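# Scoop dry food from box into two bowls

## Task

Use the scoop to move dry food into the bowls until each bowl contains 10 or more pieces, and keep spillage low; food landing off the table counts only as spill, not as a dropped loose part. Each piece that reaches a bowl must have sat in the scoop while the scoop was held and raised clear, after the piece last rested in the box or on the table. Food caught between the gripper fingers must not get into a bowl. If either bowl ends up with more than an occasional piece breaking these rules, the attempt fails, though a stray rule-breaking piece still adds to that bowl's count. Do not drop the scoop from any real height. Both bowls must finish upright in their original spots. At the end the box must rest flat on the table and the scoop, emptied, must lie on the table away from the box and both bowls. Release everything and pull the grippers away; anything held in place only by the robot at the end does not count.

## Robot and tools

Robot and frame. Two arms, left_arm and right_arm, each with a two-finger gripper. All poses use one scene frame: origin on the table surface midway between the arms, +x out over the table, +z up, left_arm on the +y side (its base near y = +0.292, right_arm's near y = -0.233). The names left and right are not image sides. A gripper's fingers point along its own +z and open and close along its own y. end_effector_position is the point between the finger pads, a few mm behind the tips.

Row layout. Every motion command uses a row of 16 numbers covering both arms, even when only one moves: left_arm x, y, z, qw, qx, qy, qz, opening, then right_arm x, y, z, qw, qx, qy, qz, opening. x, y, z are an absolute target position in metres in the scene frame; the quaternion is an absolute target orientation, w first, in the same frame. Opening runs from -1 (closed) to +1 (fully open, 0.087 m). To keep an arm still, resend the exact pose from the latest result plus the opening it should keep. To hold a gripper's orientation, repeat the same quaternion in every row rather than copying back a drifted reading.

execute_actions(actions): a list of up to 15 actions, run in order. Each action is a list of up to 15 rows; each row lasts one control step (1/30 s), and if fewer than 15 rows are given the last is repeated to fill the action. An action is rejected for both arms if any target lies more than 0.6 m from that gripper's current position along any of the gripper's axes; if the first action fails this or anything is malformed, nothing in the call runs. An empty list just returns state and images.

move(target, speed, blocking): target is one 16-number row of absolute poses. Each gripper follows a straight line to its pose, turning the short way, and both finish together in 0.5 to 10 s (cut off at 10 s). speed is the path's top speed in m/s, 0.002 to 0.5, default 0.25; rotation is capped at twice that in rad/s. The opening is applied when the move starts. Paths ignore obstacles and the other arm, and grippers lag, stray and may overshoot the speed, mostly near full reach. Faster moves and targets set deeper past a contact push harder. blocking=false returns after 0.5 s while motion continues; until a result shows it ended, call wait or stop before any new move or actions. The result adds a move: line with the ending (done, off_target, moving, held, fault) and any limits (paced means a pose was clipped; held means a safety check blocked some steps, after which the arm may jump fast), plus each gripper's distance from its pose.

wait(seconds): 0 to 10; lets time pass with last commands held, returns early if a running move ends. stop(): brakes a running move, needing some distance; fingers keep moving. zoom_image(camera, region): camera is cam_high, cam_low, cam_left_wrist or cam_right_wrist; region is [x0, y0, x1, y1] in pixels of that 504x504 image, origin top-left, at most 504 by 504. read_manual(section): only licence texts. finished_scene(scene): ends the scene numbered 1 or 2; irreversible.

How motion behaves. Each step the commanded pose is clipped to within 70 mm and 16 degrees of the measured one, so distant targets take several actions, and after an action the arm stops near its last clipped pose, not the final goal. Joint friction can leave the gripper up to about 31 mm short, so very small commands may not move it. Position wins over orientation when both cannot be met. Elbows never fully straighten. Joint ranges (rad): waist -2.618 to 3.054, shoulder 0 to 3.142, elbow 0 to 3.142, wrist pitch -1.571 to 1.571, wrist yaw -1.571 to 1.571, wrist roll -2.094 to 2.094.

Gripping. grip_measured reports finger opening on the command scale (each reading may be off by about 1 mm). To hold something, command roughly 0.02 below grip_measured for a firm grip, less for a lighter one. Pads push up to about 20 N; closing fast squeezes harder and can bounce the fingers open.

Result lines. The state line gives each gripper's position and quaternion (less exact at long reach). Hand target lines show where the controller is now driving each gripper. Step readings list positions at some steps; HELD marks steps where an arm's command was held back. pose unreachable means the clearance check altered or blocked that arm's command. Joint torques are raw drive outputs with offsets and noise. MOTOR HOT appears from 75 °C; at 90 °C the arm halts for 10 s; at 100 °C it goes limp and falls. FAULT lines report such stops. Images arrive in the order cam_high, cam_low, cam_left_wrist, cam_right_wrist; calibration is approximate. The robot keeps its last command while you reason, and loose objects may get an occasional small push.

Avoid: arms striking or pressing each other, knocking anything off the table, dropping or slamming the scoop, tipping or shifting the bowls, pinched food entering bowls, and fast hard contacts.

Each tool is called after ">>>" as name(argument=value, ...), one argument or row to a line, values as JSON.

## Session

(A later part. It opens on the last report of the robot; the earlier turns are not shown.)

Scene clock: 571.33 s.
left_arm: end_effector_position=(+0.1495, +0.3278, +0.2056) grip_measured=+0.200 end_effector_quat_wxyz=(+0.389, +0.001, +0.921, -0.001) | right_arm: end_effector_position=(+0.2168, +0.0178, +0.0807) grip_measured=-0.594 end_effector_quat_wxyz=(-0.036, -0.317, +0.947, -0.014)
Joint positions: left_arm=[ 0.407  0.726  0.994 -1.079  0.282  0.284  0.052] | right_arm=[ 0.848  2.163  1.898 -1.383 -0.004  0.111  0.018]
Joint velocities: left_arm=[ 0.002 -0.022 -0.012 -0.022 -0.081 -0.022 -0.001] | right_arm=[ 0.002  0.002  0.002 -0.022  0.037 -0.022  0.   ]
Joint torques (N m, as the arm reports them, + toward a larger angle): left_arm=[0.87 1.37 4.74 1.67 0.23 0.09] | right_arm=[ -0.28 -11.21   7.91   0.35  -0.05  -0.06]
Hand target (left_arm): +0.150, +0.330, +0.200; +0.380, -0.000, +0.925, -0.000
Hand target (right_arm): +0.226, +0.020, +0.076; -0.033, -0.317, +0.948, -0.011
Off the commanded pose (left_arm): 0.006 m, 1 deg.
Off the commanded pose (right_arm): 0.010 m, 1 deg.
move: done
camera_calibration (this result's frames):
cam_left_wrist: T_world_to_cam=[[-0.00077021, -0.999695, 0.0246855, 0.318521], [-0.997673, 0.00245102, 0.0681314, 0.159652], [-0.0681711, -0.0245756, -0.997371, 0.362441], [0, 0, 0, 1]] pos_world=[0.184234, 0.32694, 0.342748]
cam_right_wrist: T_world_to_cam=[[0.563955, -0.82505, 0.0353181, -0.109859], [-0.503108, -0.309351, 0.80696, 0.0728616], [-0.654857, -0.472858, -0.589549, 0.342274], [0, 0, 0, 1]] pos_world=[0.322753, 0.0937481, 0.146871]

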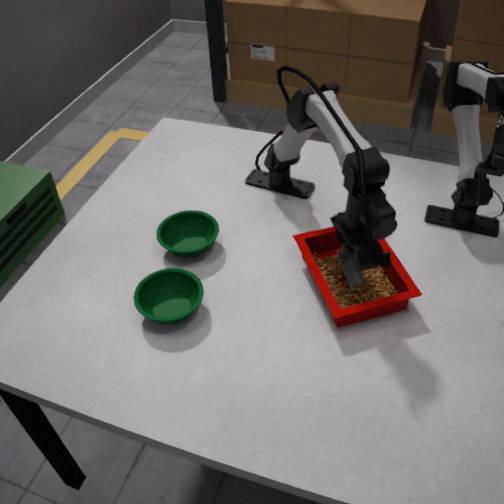

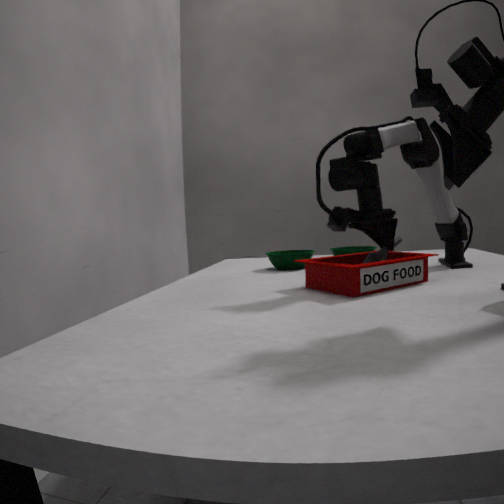

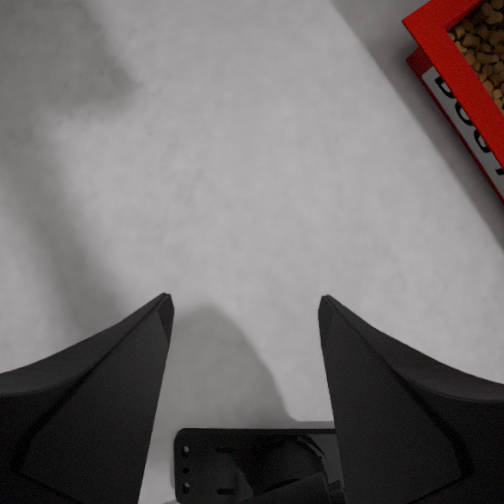

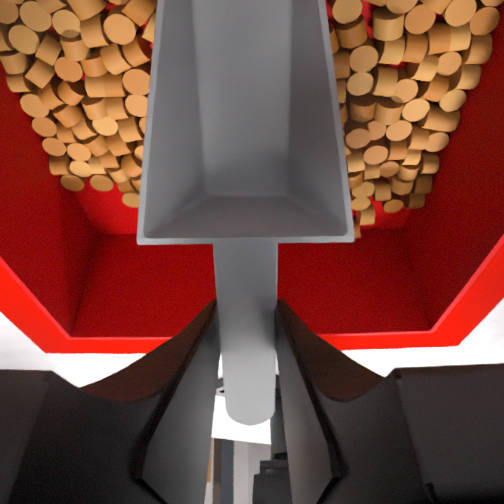

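>>> move(
  target=[0.15,0.33,0.2,0.38,0.0,0.925,0.0,0.2, 0.250,0.037,0.057,0.0496,-0.3169,0.947,0.0166,-0.68],
  speed=0.03,
)

>>> zoom_image(
  camera="cam_high",
  region=[270, 170, 440, 340],
)

Scene clock: 582.80 s.
left_arm: end_effector_position=(+0.1495, +0.3278, +0.2056) grip_measured=+0.200 end_effector_quat_wxyz=(+0.389, +0.001, +0.921, -0.001) | right_arm: end_effector_position=(+0.2440, +0.0424, +0.0573) grip_measured=-0.594 end_effector_quat_wxyz=(+0.038, -0.318, +0.947, +0.018)
Joint positions: left_arm=[ 0.407  0.726  0.994 -1.079  0.282  0.284  0.052] | right_arm=[ 0.848  2.151  1.812 -1.147 -0.     0.111  0.018]
Joint velocities: left_arm=[ 0.002  0.002  0.017  0.007 -0.022 -0.051  0.001] | right_arm=[ 0.007 -0.022  0.002  0.066 -0.051 -0.022 -0.   ]
Joint torques (N m, as the arm reports them, + toward a larger angle): left_arm=[0.88 1.47 4.83 1.7  0.17 0.09] | right_arm=[ -0.12 -15.43   4.2    0.71   0.14  -0.09]
Hand target (left_arm): +0.150, +0.330, +0.200; +0.380, +0.000, +0.925, -0.000
Hand target (right_arm): +0.249, +0.037, +0.057; +0.049, -0.317, +0.947, +0.016
Off the commanded pose (left_arm): 0.006 m, 1 deg.
Off the commanded pose (right_arm): 0.008 m, 1 deg.
move: done
camera_calibration (this result's frames):
cam_left_wrist: T_world_to_cam=[[-0.00077021, -0.999695, 0.0246855, 0.318521], [-0.997673, 0.00245102, 0.0681314, 0.159652], [-0.0681711, -0.0245756, -0.997371, 0.362441], [0, 0, 0, 1]] pos_world=[0.184234, 0.32694, 0.342748]
cam_right_wrist: T_world_to_cam=[[0.561617, -0.827287, 0.0135237, -0.102091], [-0.594278, -0.391955, 0.702286, 0.144751], [-0.575691, -0.402452, -0.711767, 0.342665], [0, 0, 0, 1]] pos_world=[0.340628, 0.110183, 0.143621]

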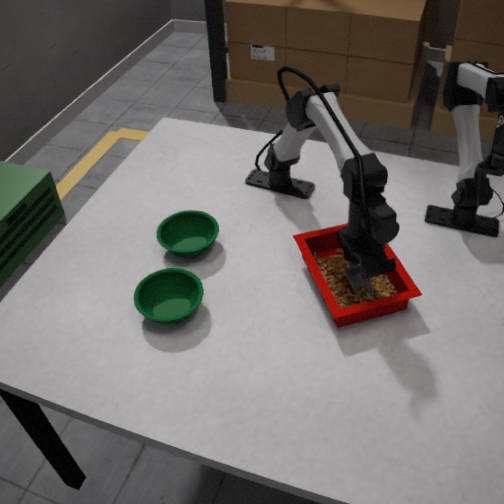

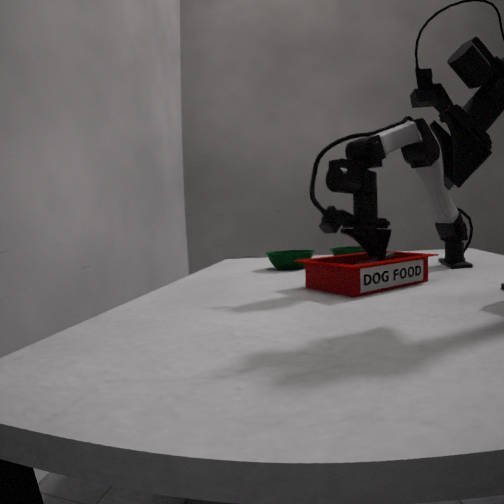

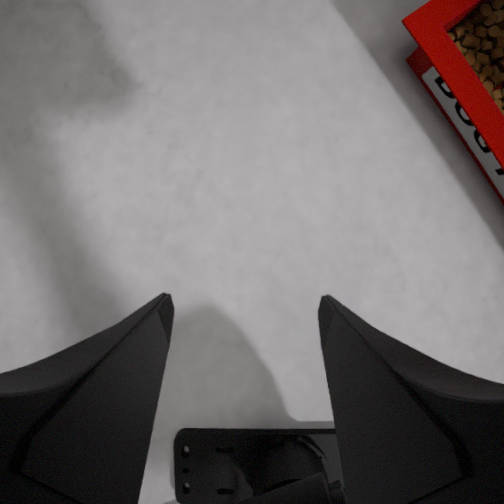

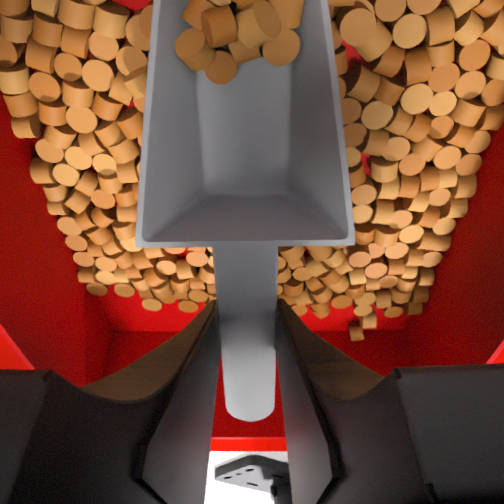

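Region (270, 170, 440, 340) of cam_high's 504x504 image, scaled by 2.965, with more detail than that image has.

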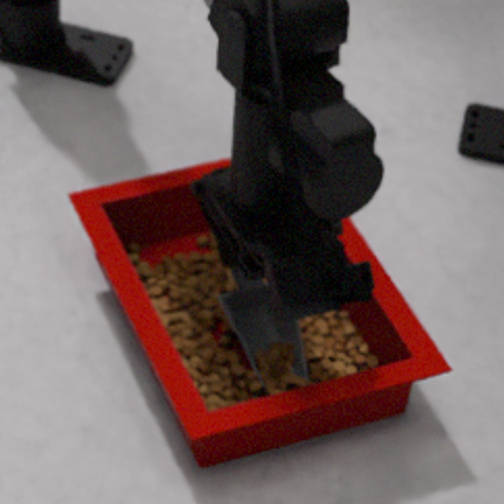

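>>> move(
  target=[0.15,0.33,0.2,0.38,0.0,0.925,0.0,0.2, 0.252,0.046,0.060,0.3243,-0.2982,0.8911,0.1085,-0.68],
  speed=0.1,
)

>>> zoom_image(
  camera="cam_high",
  region=[270, 170, 440, 340],
)

Scene clock: 593.60 s.
left_arm: end_effector_position=(+0.1495, +0.3278, +0.2056) grip_measured=+0.200 end_effector_quat_wxyz=(+0.389, +0.001, +0.921, -0.001) | right_arm: end_effector_position=(+0.2513, +0.0420, +0.0537) grip_measured=-0.594 end_effector_quat_wxyz=(+0.306, -0.299, +0.898, +0.102)
Joint positions: left_arm=[ 0.407  0.726  0.994 -1.079  0.282  0.284  0.052] | right_arm=[ 0.871  1.684  1.041 -0.275  0.085  0.111  0.018]
Joint velocities: left_arm=[-0.027 -0.002  0.022 -0.037 -0.007  0.022 -0.   ] | right_arm=[-0.007 -0.002  0.002  0.022  0.022 -0.007 -0.   ]
Joint torques (N m, as the arm reports them, + toward a larger angle): left_arm=[1.01 1.31 4.93 1.69 0.19 0.17] | right_arm=[  1.6  -11.94   5.29   1.68   0.18   0.02]
Hand target (left_arm): +0.150, +0.330, +0.200; +0.380, +0.000, +0.925, -0.000
Hand target (right_arm): +0.251, +0.045, +0.061; +0.324, -0.298, +0.892, +0.107
Off the commanded pose (left_arm): 0.006 m, 1 deg.
Off the commanded pose (right_arm): 0.008 m, 2 deg.
move: done
camera_calibration (this result's frames):
cam_left_wrist: T_world_to_cam=[[-0.00077021, -0.999695, 0.0246855, 0.318521], [-0.997673, 0.00245102, 0.0681314, 0.159652], [-0.0681711, -0.0245756, -0.997371, 0.362441], [0, 0, 0, 1]] pos_world=[0.184234, 0.32694, 0.342748]
cam_right_wrist: T_world_to_cam=[[0.553752, -0.832633, -0.00895304, -0.103148], [-0.814073, -0.543607, 0.204393, 0.239809], [-0.175051, -0.105894, -0.978848, 0.245298], [0, 0, 0, 1]] pos_world=[0.29528, 0.0704536, 0.190171]

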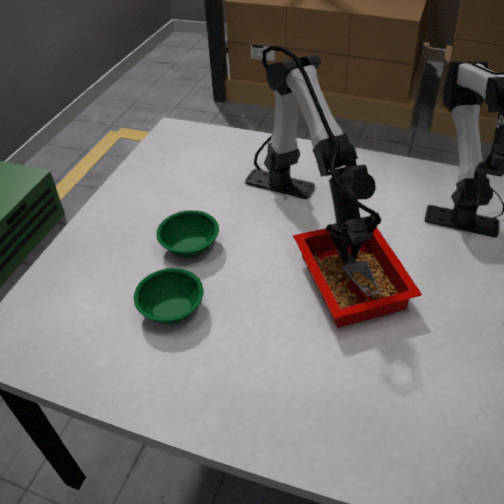

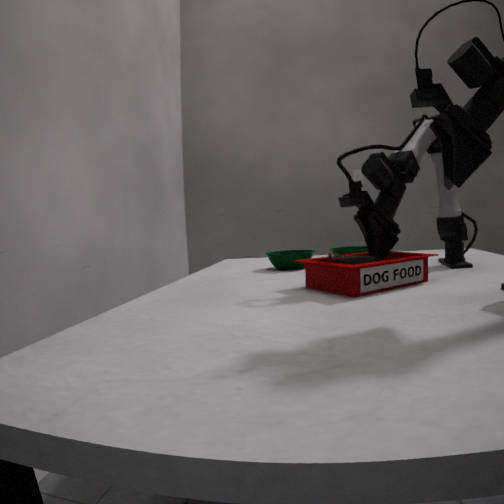

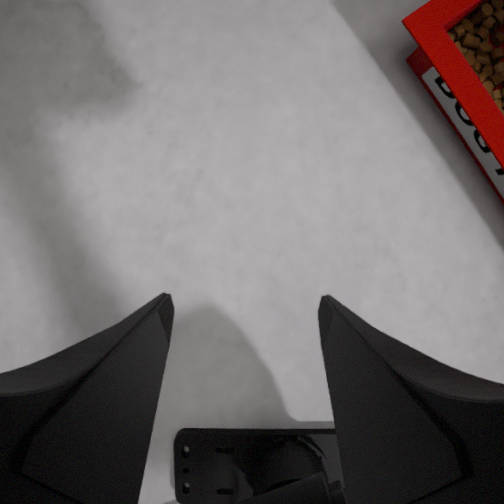

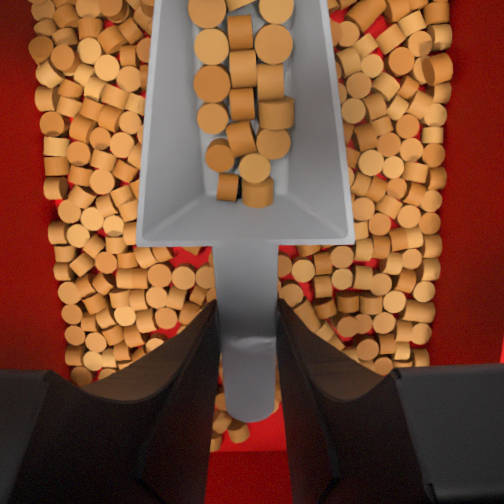

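Region (270, 170, 440, 340) of cam_high's 504x504 image, scaled by 2.965, with more detail than that image has.

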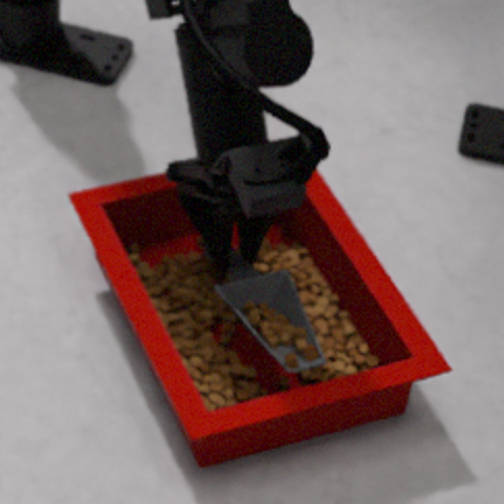

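>>> move(
  target=[0.15,0.33,0.2,0.38,0.0,0.925,0.0,0.2, 0.245,0.04,0.15,0.3629,-0.2932,0.8761,0.1214,-0.68],
  speed=0.1,
)

>>> move(
  target=[0.15,0.33,0.2,0.38,0.0,0.925,0.0,0.2, 0.36,-0.281,0.13,0.382,0.0564,0.9222,-0.0233,-0.68],
  speed=0.15,
)

>>> zoom_image(
  camera="cam_high",
  region=[110, 170, 290, 350],
)

Scene clock: 615.33 s.
left_arm: end_effector_position=(+0.1495, +0.3278, +0.2056) grip_measured=+0.200 end_effector_quat_wxyz=(+0.389, +0.001, +0.921, -0.001) | right_arm: end_effector_position=(+0.2404, +0.0321, +0.1289) grip_measured=-0.594 end_effector_quat_wxyz=(+0.336, -0.295, +0.887, +0.112)
Joint positions: left_arm=[ 0.407  0.726  0.994 -1.079  0.282  0.284  0.052] | right_arm=[ 0.879  1.505  1.132 -0.479  0.097  0.111  0.018]
Joint velocities: left_arm=[-0.032 -0.002 -0.007 -0.095 -0.022 -0.037  0.001] | right_arm=[ 0.007 -0.007 -0.002 -0.022  0.007  0.037  0.001]
Joint torques (N m, as the arm reports them, + toward a larger angle): left_arm=[0.92 1.33 4.87 1.67 0.19 0.11] | right_arm=[ 1.47 -9.93  9.68  1.57  0.19  0.05]
Hand target (left_arm): +0.150, +0.330, +0.200; +0.380, +0.000, +0.925, -0.000
Hand target (right_arm): +0.245, +0.040, +0.150; +0.363, -0.293, +0.876, +0.121
Off the commanded pose (left_arm): 0.006 m, 1 deg.
Off the commanded pose (right_arm): 0.023 m, 3 deg.
move: off_target (right_arm)
camera_calibration (this result's frames):
cam_left_wrist: T_world_to_cam=[[-0.00077021, -0.999695, 0.0246855, 0.318521], [-0.997673, 0.00245102, 0.0681314, 0.159652], [-0.0681711, -0.0245756, -0.997371, 0.362441], [0, 0, 0, 1]] pos_world=[0.184234, 0.32694, 0.342748]
cam_right_wrist: T_world_to_cam=[[0.554039, -0.832397, -0.0124894, -0.104222], [-0.823492, -0.550189, 0.138397, 0.221141], [-0.122073, -0.0663927, -0.990298, 0.303401], [0, 0, 0, 1]] pos_world=[0.276888, 0.0550592, 0.268551]

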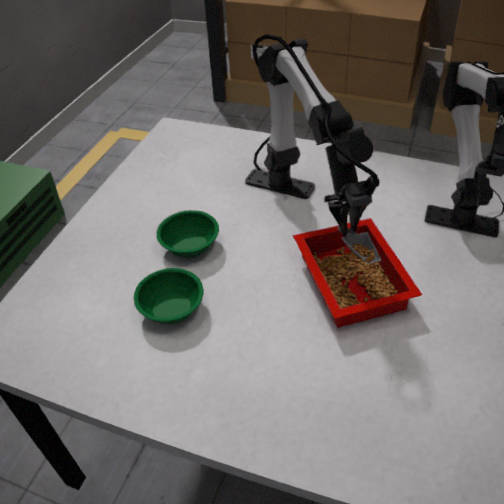

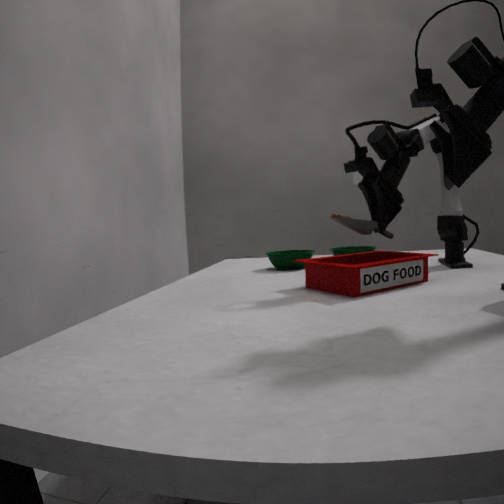

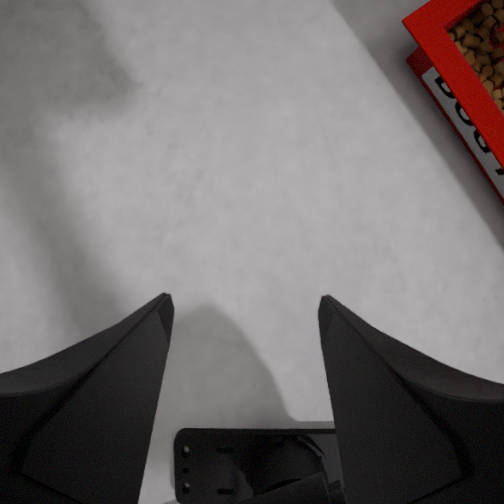

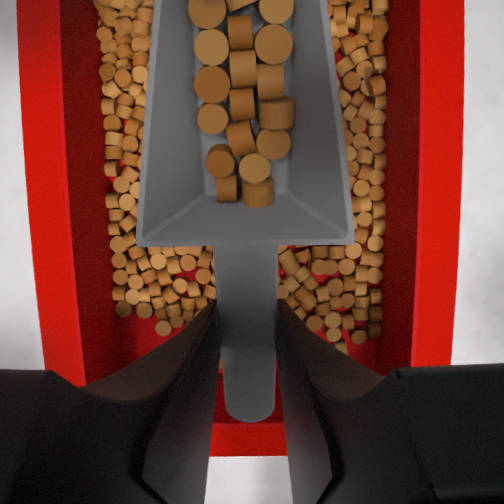

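Scene clock: 618.23 s.
left_arm: end_effector_position=(+0.1495, +0.3278, +0.2056) grip_measured=+0.200 end_effector_quat_wxyz=(+0.389, +0.001, +0.921, -0.001) | right_arm: end_effector_position=(+0.3485, -0.2760, +0.1159) grip_measured=-0.594 end_effector_quat_wxyz=(+0.355, +0.058, +0.933, -0.027)
Joint positions: left_arm=[ 0.407  0.726  0.994 -1.079  0.282  0.284  0.052] | right_arm=[-0.011  1.527  1.098 -0.415  0.026  0.015  0.018]
Joint velocities: left_arm=[ 0.007 -0.012  0.002  0.007  0.022 -0.022  0.   ] | right_arm=[-0.017 -0.012 -0.012  0.007 -0.007  0.066 -0.001]
Joint torques (N m, as the arm reports them, + toward a larger angle): left_arm=[0.96 1.51 4.85 1.66 0.22 0.12] | right_arm=[ 0.33 -7.52  9.96  1.79 -0.14 -0.1 ]
Hand target (left_arm): +0.150, +0.330, +0.200; +0.380, +0.000, +0.925, -0.000
Hand target (right_arm): +0.364, -0.279, +0.131; +0.381, +0.055, +0.922, -0.027
Off the commanded pose (left_arm): 0.006 m, 1 deg.
Off the commanded pose (right_arm): 0.019 m, 3 deg.
move: off_target (right_arm)
camera_calibration (this result's frames):
cam_left_wrist: T_world_to_cam=[[-0.00077021, -0.999695, 0.0246855, 0.318521], [-0.997673, 0.00245102, 0.0681314, 0.159652], [-0.0681711, -0.0245756, -0.997371, 0.362441], [0, 0, 0, 1]] pos_world=[0.184234, 0.32694, 0.342748]
cam_right_wrist: T_world_to_cam=[[-0.182696, -0.983165, -0.00279994, -0.206735], [-0.974248, 0.180655, 0.134924, 0.397154], [-0.132146, 0.0273779, -0.990852, 0.312743], [0, 0, 0, 1]] pos_world=[0.390485, -0.283565, 0.255718]

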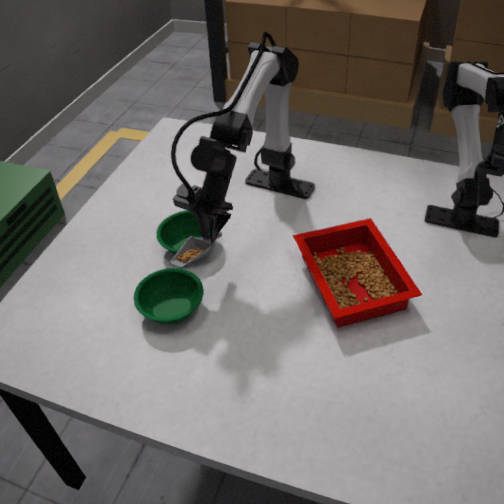

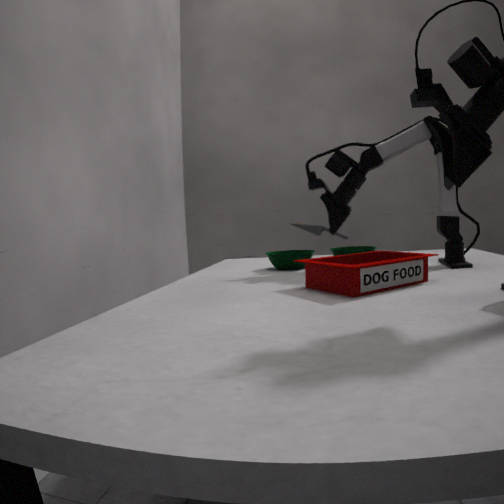

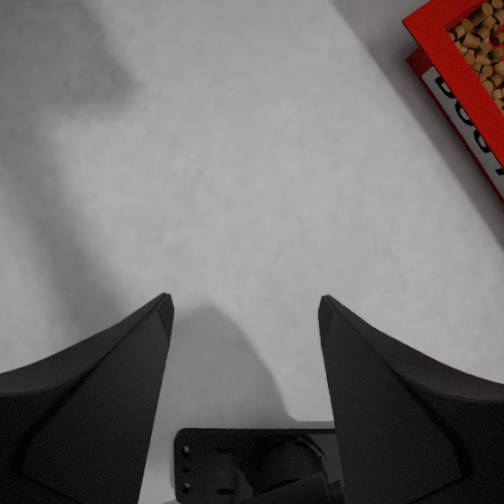

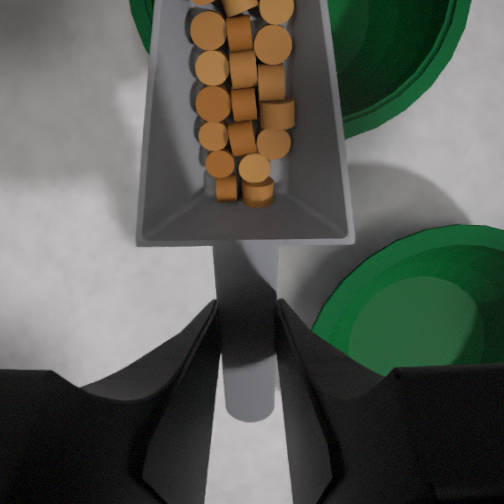

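Region (110, 170, 290, 350) of cam_high's 504x504 image, scaled by 2.800, with more detail than that image has.

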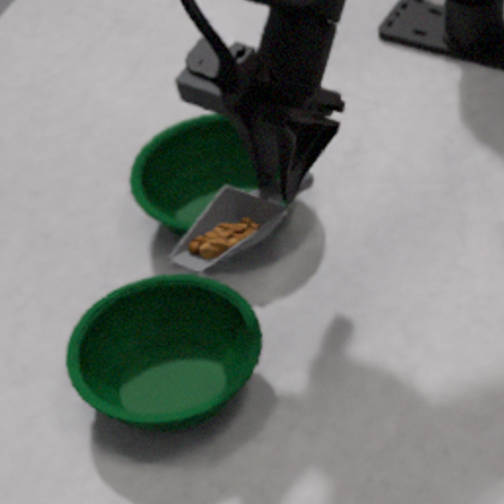

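>>> move(
  target=[0.15,0.33,0.2,0.38,0.0,0.925,0.0,0.2, 0.36,-0.306,0.13,0.2583,0.0589,0.9641,-0.0158,-0.68],
  speed=0.08,
)

>>> move(
  target=[0.15,0.33,0.2,0.38,0.0,0.925,0.0,0.2, 0.365,-0.306,0.13,0.0,0.061,0.9981,0.0,-0.68],
  speed=0.1,
)

>>> zoom_image(
  camera="cam_high",
  region=[110, 170, 290, 350],
)

Scene clock: 632.83 s.
left_arm: end_effector_position=(+0.1495, +0.3278, +0.2056) grip_measured=+0.200 end_effector_quat_wxyz=(+0.389, +0.001, +0.921, -0.001) | right_arm: end_effector_position=(+0.3520, -0.3015, +0.1216) grip_measured=-0.594 end_effector_quat_wxyz=(+0.245, +0.061, +0.968, -0.017)
Joint positions: left_arm=[ 0.407  0.726  0.994 -1.079  0.282  0.284  0.052] | right_arm=[-0.088  1.739  1.449 -0.785 -0.022 -0.047  0.018]
Joint velocities: left_arm=[-0.017  0.002  0.007  0.007  0.066 -0.11   0.   ] | right_arm=[ 0.012 -0.002  0.002 -0.037 -0.037  0.022 -0.001]
Joint torques (N m, as the arm reports them, + toward a larger angle): left_arm=[0.87 1.24 4.85 1.68 0.27 0.14] | right_arm=[-0.05 -9.63  9.54  1.25 -0.17 -0.12]
Hand target (left_arm): +0.150, +0.330, +0.200; +0.380, +0.000, +0.925, -0.000
Hand target (right_arm): +0.361, -0.306, +0.130; +0.259, +0.059, +0.964, -0.016
Off the commanded pose (left_arm): 0.006 m, 1 deg.
Off the commanded pose (right_arm): 0.012 m, 2 deg.
move: off_target (right_arm)
camera_calibration (this result's frames):
cam_left_wrist: T_world_to_cam=[[-0.00077021, -0.999695, 0.0246855, 0.318521], [-0.997673, 0.00245102, 0.0681314, 0.159652], [-0.0681711, -0.0245756, -0.997371, 0.362441], [0, 0, 0, 1]] pos_world=[0.184234, 0.32694, 0.342748]
cam_right_wrist: T_world_to_cam=[[-0.182056, -0.983282, 0.00337735, -0.232216], [-0.917389, 0.17109, 0.35934, 0.354199], [-0.353911, 0.0623216, -0.933201, 0.401222], [0, 0, 0, 1]] pos_world=[0.424659, -0.313939, 0.247927]

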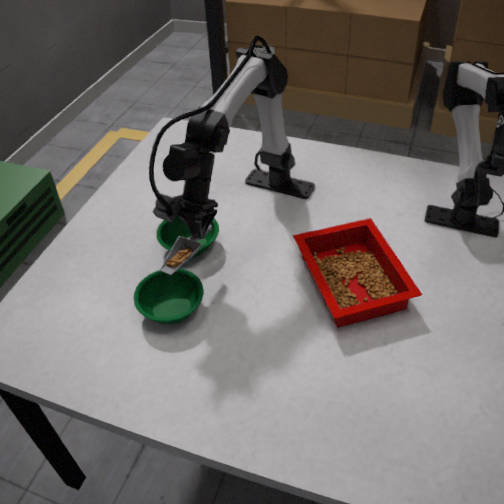

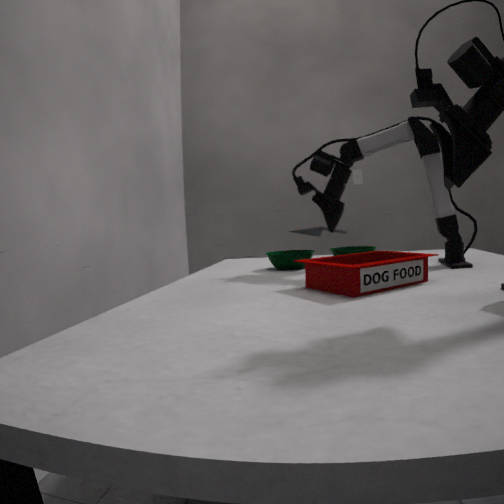

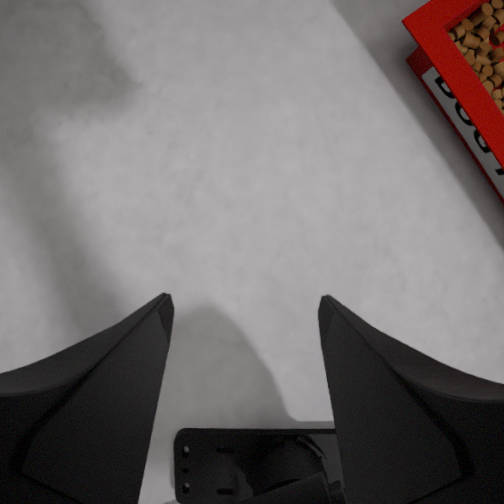

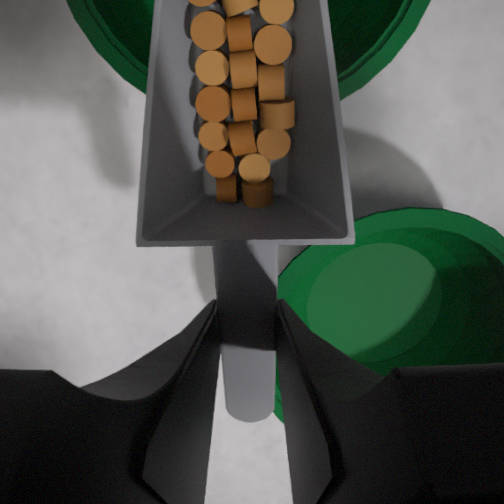

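Scene clock: 635.60 s.
left_arm: end_effector_position=(+0.1495, +0.3278, +0.2056) grip_measured=+0.200 end_effector_quat_wxyz=(+0.389, +0.001, +0.921, -0.001) | right_arm: end_effector_position=(+0.3622, -0.3049, +0.1240) grip_measured=-0.594 end_effector_quat_wxyz=(+0.022, +0.066, +0.998, +0.004)
Joint positions: left_arm=[ 0.407  0.726  0.994 -1.079  0.282  0.284  0.052] | right_arm=[-0.088  2.299  2.318 -1.547 -0.013 -0.047  0.018]
Joint velocities: left_arm=[ 0.002  0.002 -0.027  0.022  0.022 -0.037 -0.001] | right_arm=[-0.002  0.002 -0.007 -0.022 -0.007 -0.007 -0.   ]
Joint torques (N m, as the arm reports them, + toward a larger angle): left_arm=[0.82 1.44 4.91 1.65 0.19 0.08] | right_arm=[  1.12 -14.44   8.37   0.38   0.07  -0.02]
Hand target (left_arm): +0.150, +0.330, +0.200; +0.380, +0.000, +0.925, -0.000
Hand target (right_arm): +0.366, -0.306, +0.129; +0.030, +0.061, +0.998, -0.002
Off the commanded pose (left_arm): 0.006 m, 1 deg.
Off the commanded pose (right_arm): 0.007 m, 3 deg.
joint sent to its limit (right arm) — the command would take joint 4 (wrist pitch) past its lower limit, so that joint was sent only as far as its limit.
move: off_target (right_arm)
camera_calibration (this result's frames):
cam_left_wrist: T_world_to_cam=[[-0.00077021, -0.999695, 0.0246855, 0.318521], [-0.997673, 0.00245102, 0.0681314, 0.159652], [-0.0681711, -0.0245756, -0.997371, 0.362441], [0, 0, 0, 1]] pos_world=[0.184234, 0.32694, 0.342748]
cam_right_wrist: T_world_to_cam=[[-0.180462, -0.983482, 0.0139944, -0.235666], [-0.669472, 0.133242, 0.73079, 0.215852], [-0.720584, 0.122511, -0.682459, 0.527327], [0, 0, 0, 1]] pos_world=[0.481961, -0.325137, 0.205435]

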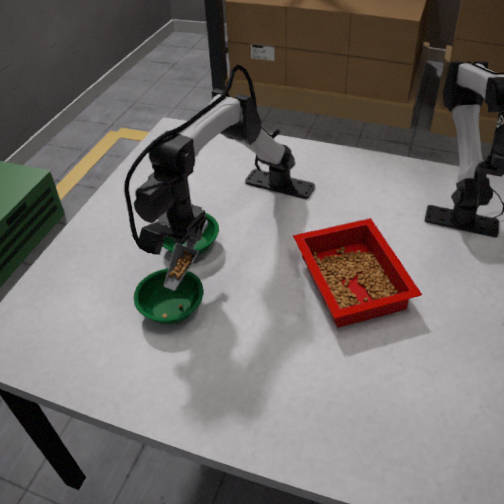

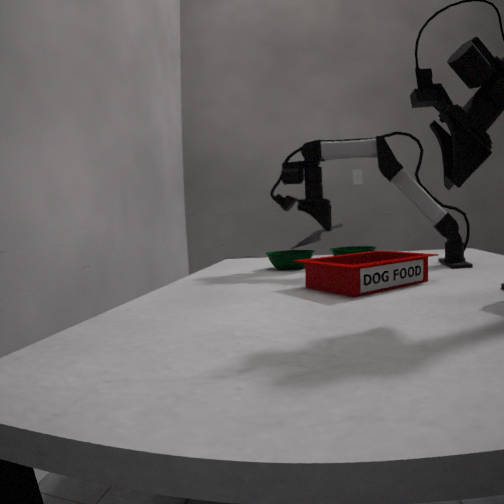

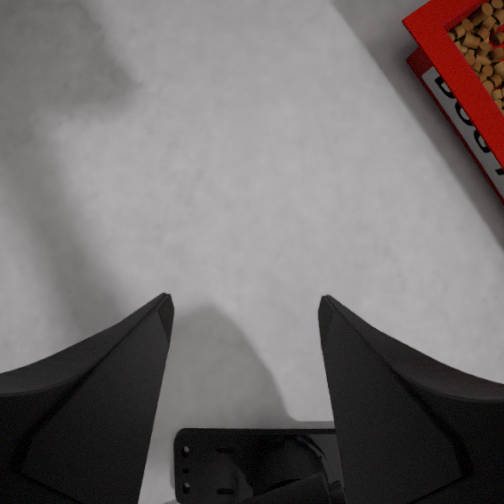

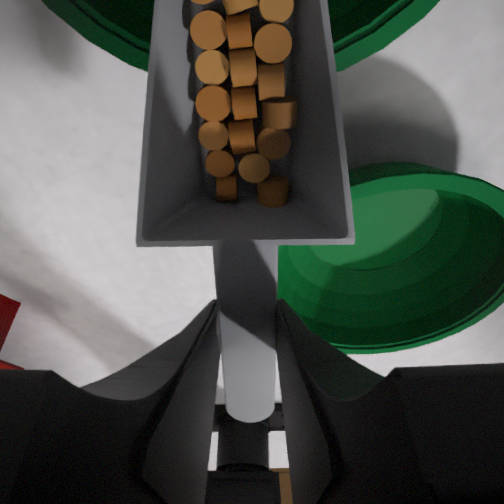

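Region (110, 170, 290, 350) of cam_high's 504x504 image, scaled by 2.800, with more detail than that image has.

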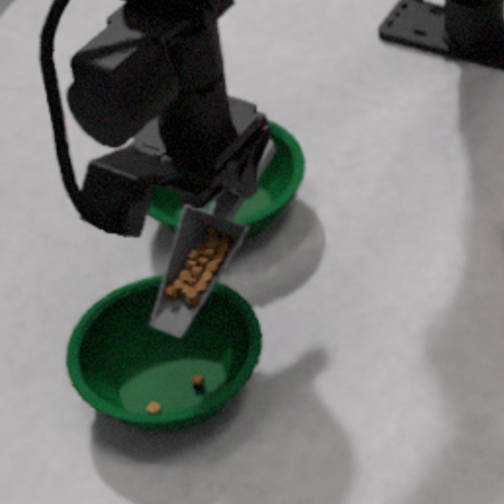

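>>> execute_actions(
  actions=[
    [[0.15,0.33,0.2,0.38,0,0.925,0,0.2,0.335,-0.303,0.125,-0.03,0.061,0.9977,0.002,-0.68],[0.15,0.33,0.2,0.38,0,0.925,0,0.2,0.335,-0.303,0.125,-0.03,0.061,0.9977,0.002,-0.68],[0.15,0.33,0.2,0.38,0,0.925,0,0.2,0.335,-0.303,0.125,-0.03,0.061,0.9977,0.002,-0.68],[0.15,0.33,0.2,0.38,0,0.925,0,0.2,0.335,-0.303,0.125,-0.03,0.061,0.9977,0.002,-0.68],[0.15,0.33,0.2,0.38,0,0.925,0,0.2,0.37,-0.306,0.125,-0.03,0.061,0.9977,0.002,-0.68],[0.15,0.33,0.2,0.38,0,0.925,0,0.2,0.37,-0.306,0.125,-0.03,0.061,0.9977,0.002,-0.68],[0.15,0.33,0.2,0.38,0,0.925,0,0.2,0.37,-0.306,0.125,-0.03,0.061,0.9977,0.002,-0.68],[0.15,0.33,0.2,0.38,0,0.925,0,0.2,0.37,-0.306,0.125,-0.03,0.061,0.9977,0.002,-0.68],[0.15,0.33,0.2,0.38,0,0.925,0,0.2,0.335,-0.303,0.125,-0.03,0.061,0.9977,0.002,-0.68],[0.15,0.33,0.2,0.38,0,0.925,0,0.2,0.335,-0.303,0.125,-0.03,0.061,0.9977,0.002,-0.68],[0.15,0.33,0.2,0.38,0,0.925,0,0.2,0.335,-0.303,0.125,-0.03,0.061,0.9977,0.002,-0.68],[0.15,0.33,0.2,0.38,0,0.925,0,0.2,0.335,-0.303,0.125,-0.03,0.061,0.9977,0.002,-0.68],[0.15,0.33,0.2,0.38,0,0.925,0,0.2,0.352,-0.304,0.125,-0.03,0.061,0.9977,0.002,-0.68]],
    [[0.15,0.33,0.2,0.38,0,0.925,0,0.2,0.352,-0.304,0.125,-0.03,0.061,0.9977,0.002,-0.68]],
  ],
)

>>> zoom_image(
  camera="cam_high",
  region=[110, 170, 290, 350],
)

Scene clock: 665.23 s.
left_arm: end_effector_position=(+0.1495, +0.3278, +0.2056) grip_measured=+0.200 end_effector_quat_wxyz=(+0.389, +0.001, +0.921, -0.001) | right_arm: end_effector_position=(+0.3459, -0.3029, +0.1193) grip_measured=-0.594 end_effector_quat_wxyz=(-0.006, +0.066, +0.998, +0.005)
Joint positions: left_arm=[ 0.407  0.726  0.994 -1.079  0.282  0.284  0.052] | right_arm=[-0.088  2.273  2.245 -1.556 -0.008 -0.047  0.018]
Joint velocities: left_arm=[-0.017 -0.002 -0.007 -0.022 -0.066 -0.066 -0.001] | right_arm=[-0.007 -0.002  0.007 -0.066  0.066  0.11  -0.001]
Joint torques (N m, as the arm reports them, + toward a larger angle): left_arm=[0.69 1.57 4.85 1.62 0.22 0.14] | right_arm=[  1.1  -14.22   8.33   0.34   0.11  -0.04]
Hand target (left_arm): +0.150, +0.330, +0.200; +0.380, +0.000, +0.925, -0.000
Hand target (right_arm): +0.352, -0.304, +0.125; +0.007, +0.061, +0.998, -0.002
Off the commanded pose (left_arm): 0.006 m, 1 deg.
Off the commanded pose (right_arm): 0.008 m, 3 deg.
joint sent to its limit (right arm) — the command would take joint 4 (wrist pitch) past its lower limit, so that joint was sent only as far as its limit.
Step readings (end_effector_position; steps 1 to 15: 1st action; 16 to 30: 2nd action):
0: left_arm (+0.1495, +0.3278, +0.2056) | right_arm (+0.3618, -0.3049, +0.1241)
1: left_arm (+0.1495, +0.3278, +0.2056) | right_arm (+0.3605, -0.3048, +0.1229)
2: left_arm (+0.1495, +0.3278, +0.2056) | right_arm (+0.3555, -0.3040, +0.1215)
4: left_arm (+0.1495, +0.3278, +0.2056) | right_arm (+0.3454, -0.3024, +0.1193)
8: left_arm (+0.1495, +0.3278, +0.2056) | right_arm (+0.3625, -0.3056, +0.1191)
15: left_arm (+0.1495, +0.3278, +0.2056) | right_arm (+0.3433, -0.3023, +0.1166)
16: left_arm (+0.1495, +0.3278, +0.2056) | right_arm (+0.3433, -0.3024, +0.1166)
17: left_arm (+0.1495, +0.3278, +0.2056) | right_arm (+0.3433, -0.3024, +0.1166)
19: left_arm (+0.1495, +0.3278, +0.2056) | right_arm (+0.3442, -0.3025, +0.1176)
23: left_arm (+0.1495, +0.3278, +0.2056) | right_arm (+0.3459, -0.3029, +0.1193)
30: end_effector_position above
camera_calibration (this result's frames):
cam_left_wrist: T_world_to_cam=[[-0.00077021, -0.999695, 0.0246855, 0.318521], [-0.997673, 0.00245102, 0.0681314, 0.159652], [-0.0681711, -0.0245756, -0.997371, 0.362441], [0, 0, 0, 1]] pos_world=[0.184234, 0.32694, 0.342748]
cam_right_wrist: T_world_to_cam=[[-0.17962, -0.98355, 0.0191197, -0.23745], [-0.628015, 0.129607, 0.767333, 0.188293], [-0.757188, 0.125821, -0.640964, 0.520832], [0, 0, 0, 1]] pos_world=[0.469968, -0.32348, 0.193892]

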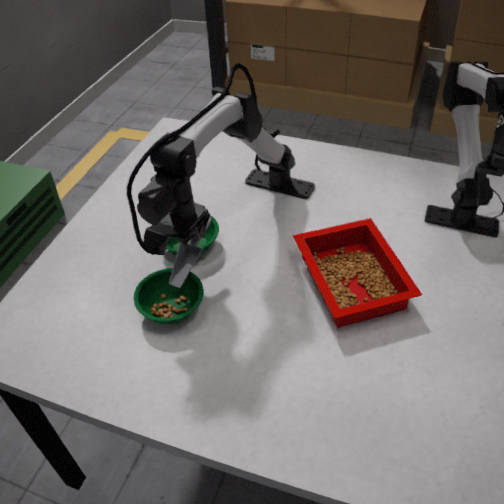

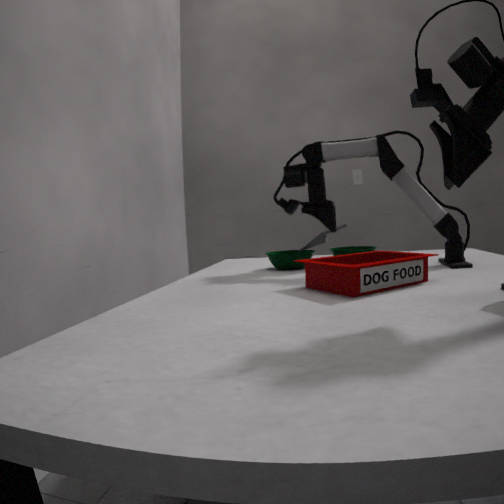

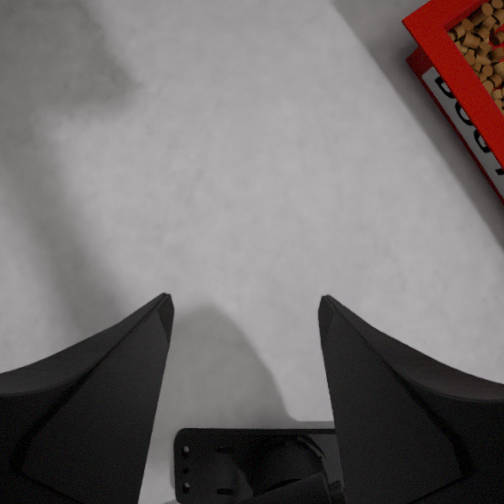

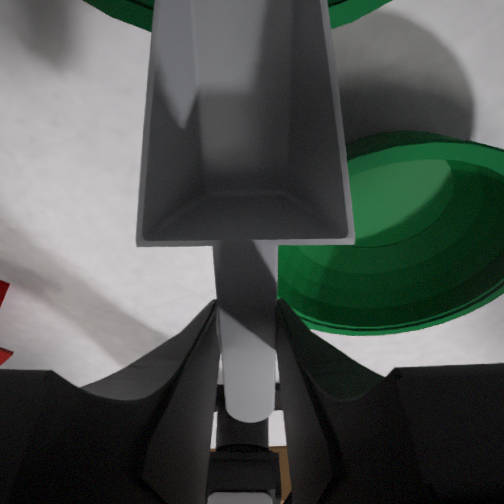

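Region (110, 170, 290, 350) of cam_high's 504x504 image, scaled by 2.800, with more detail than that image has.

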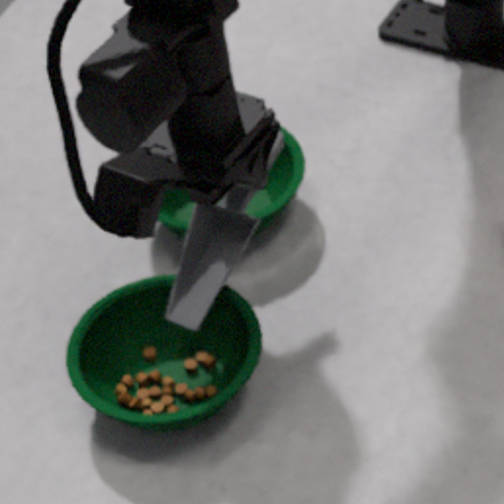

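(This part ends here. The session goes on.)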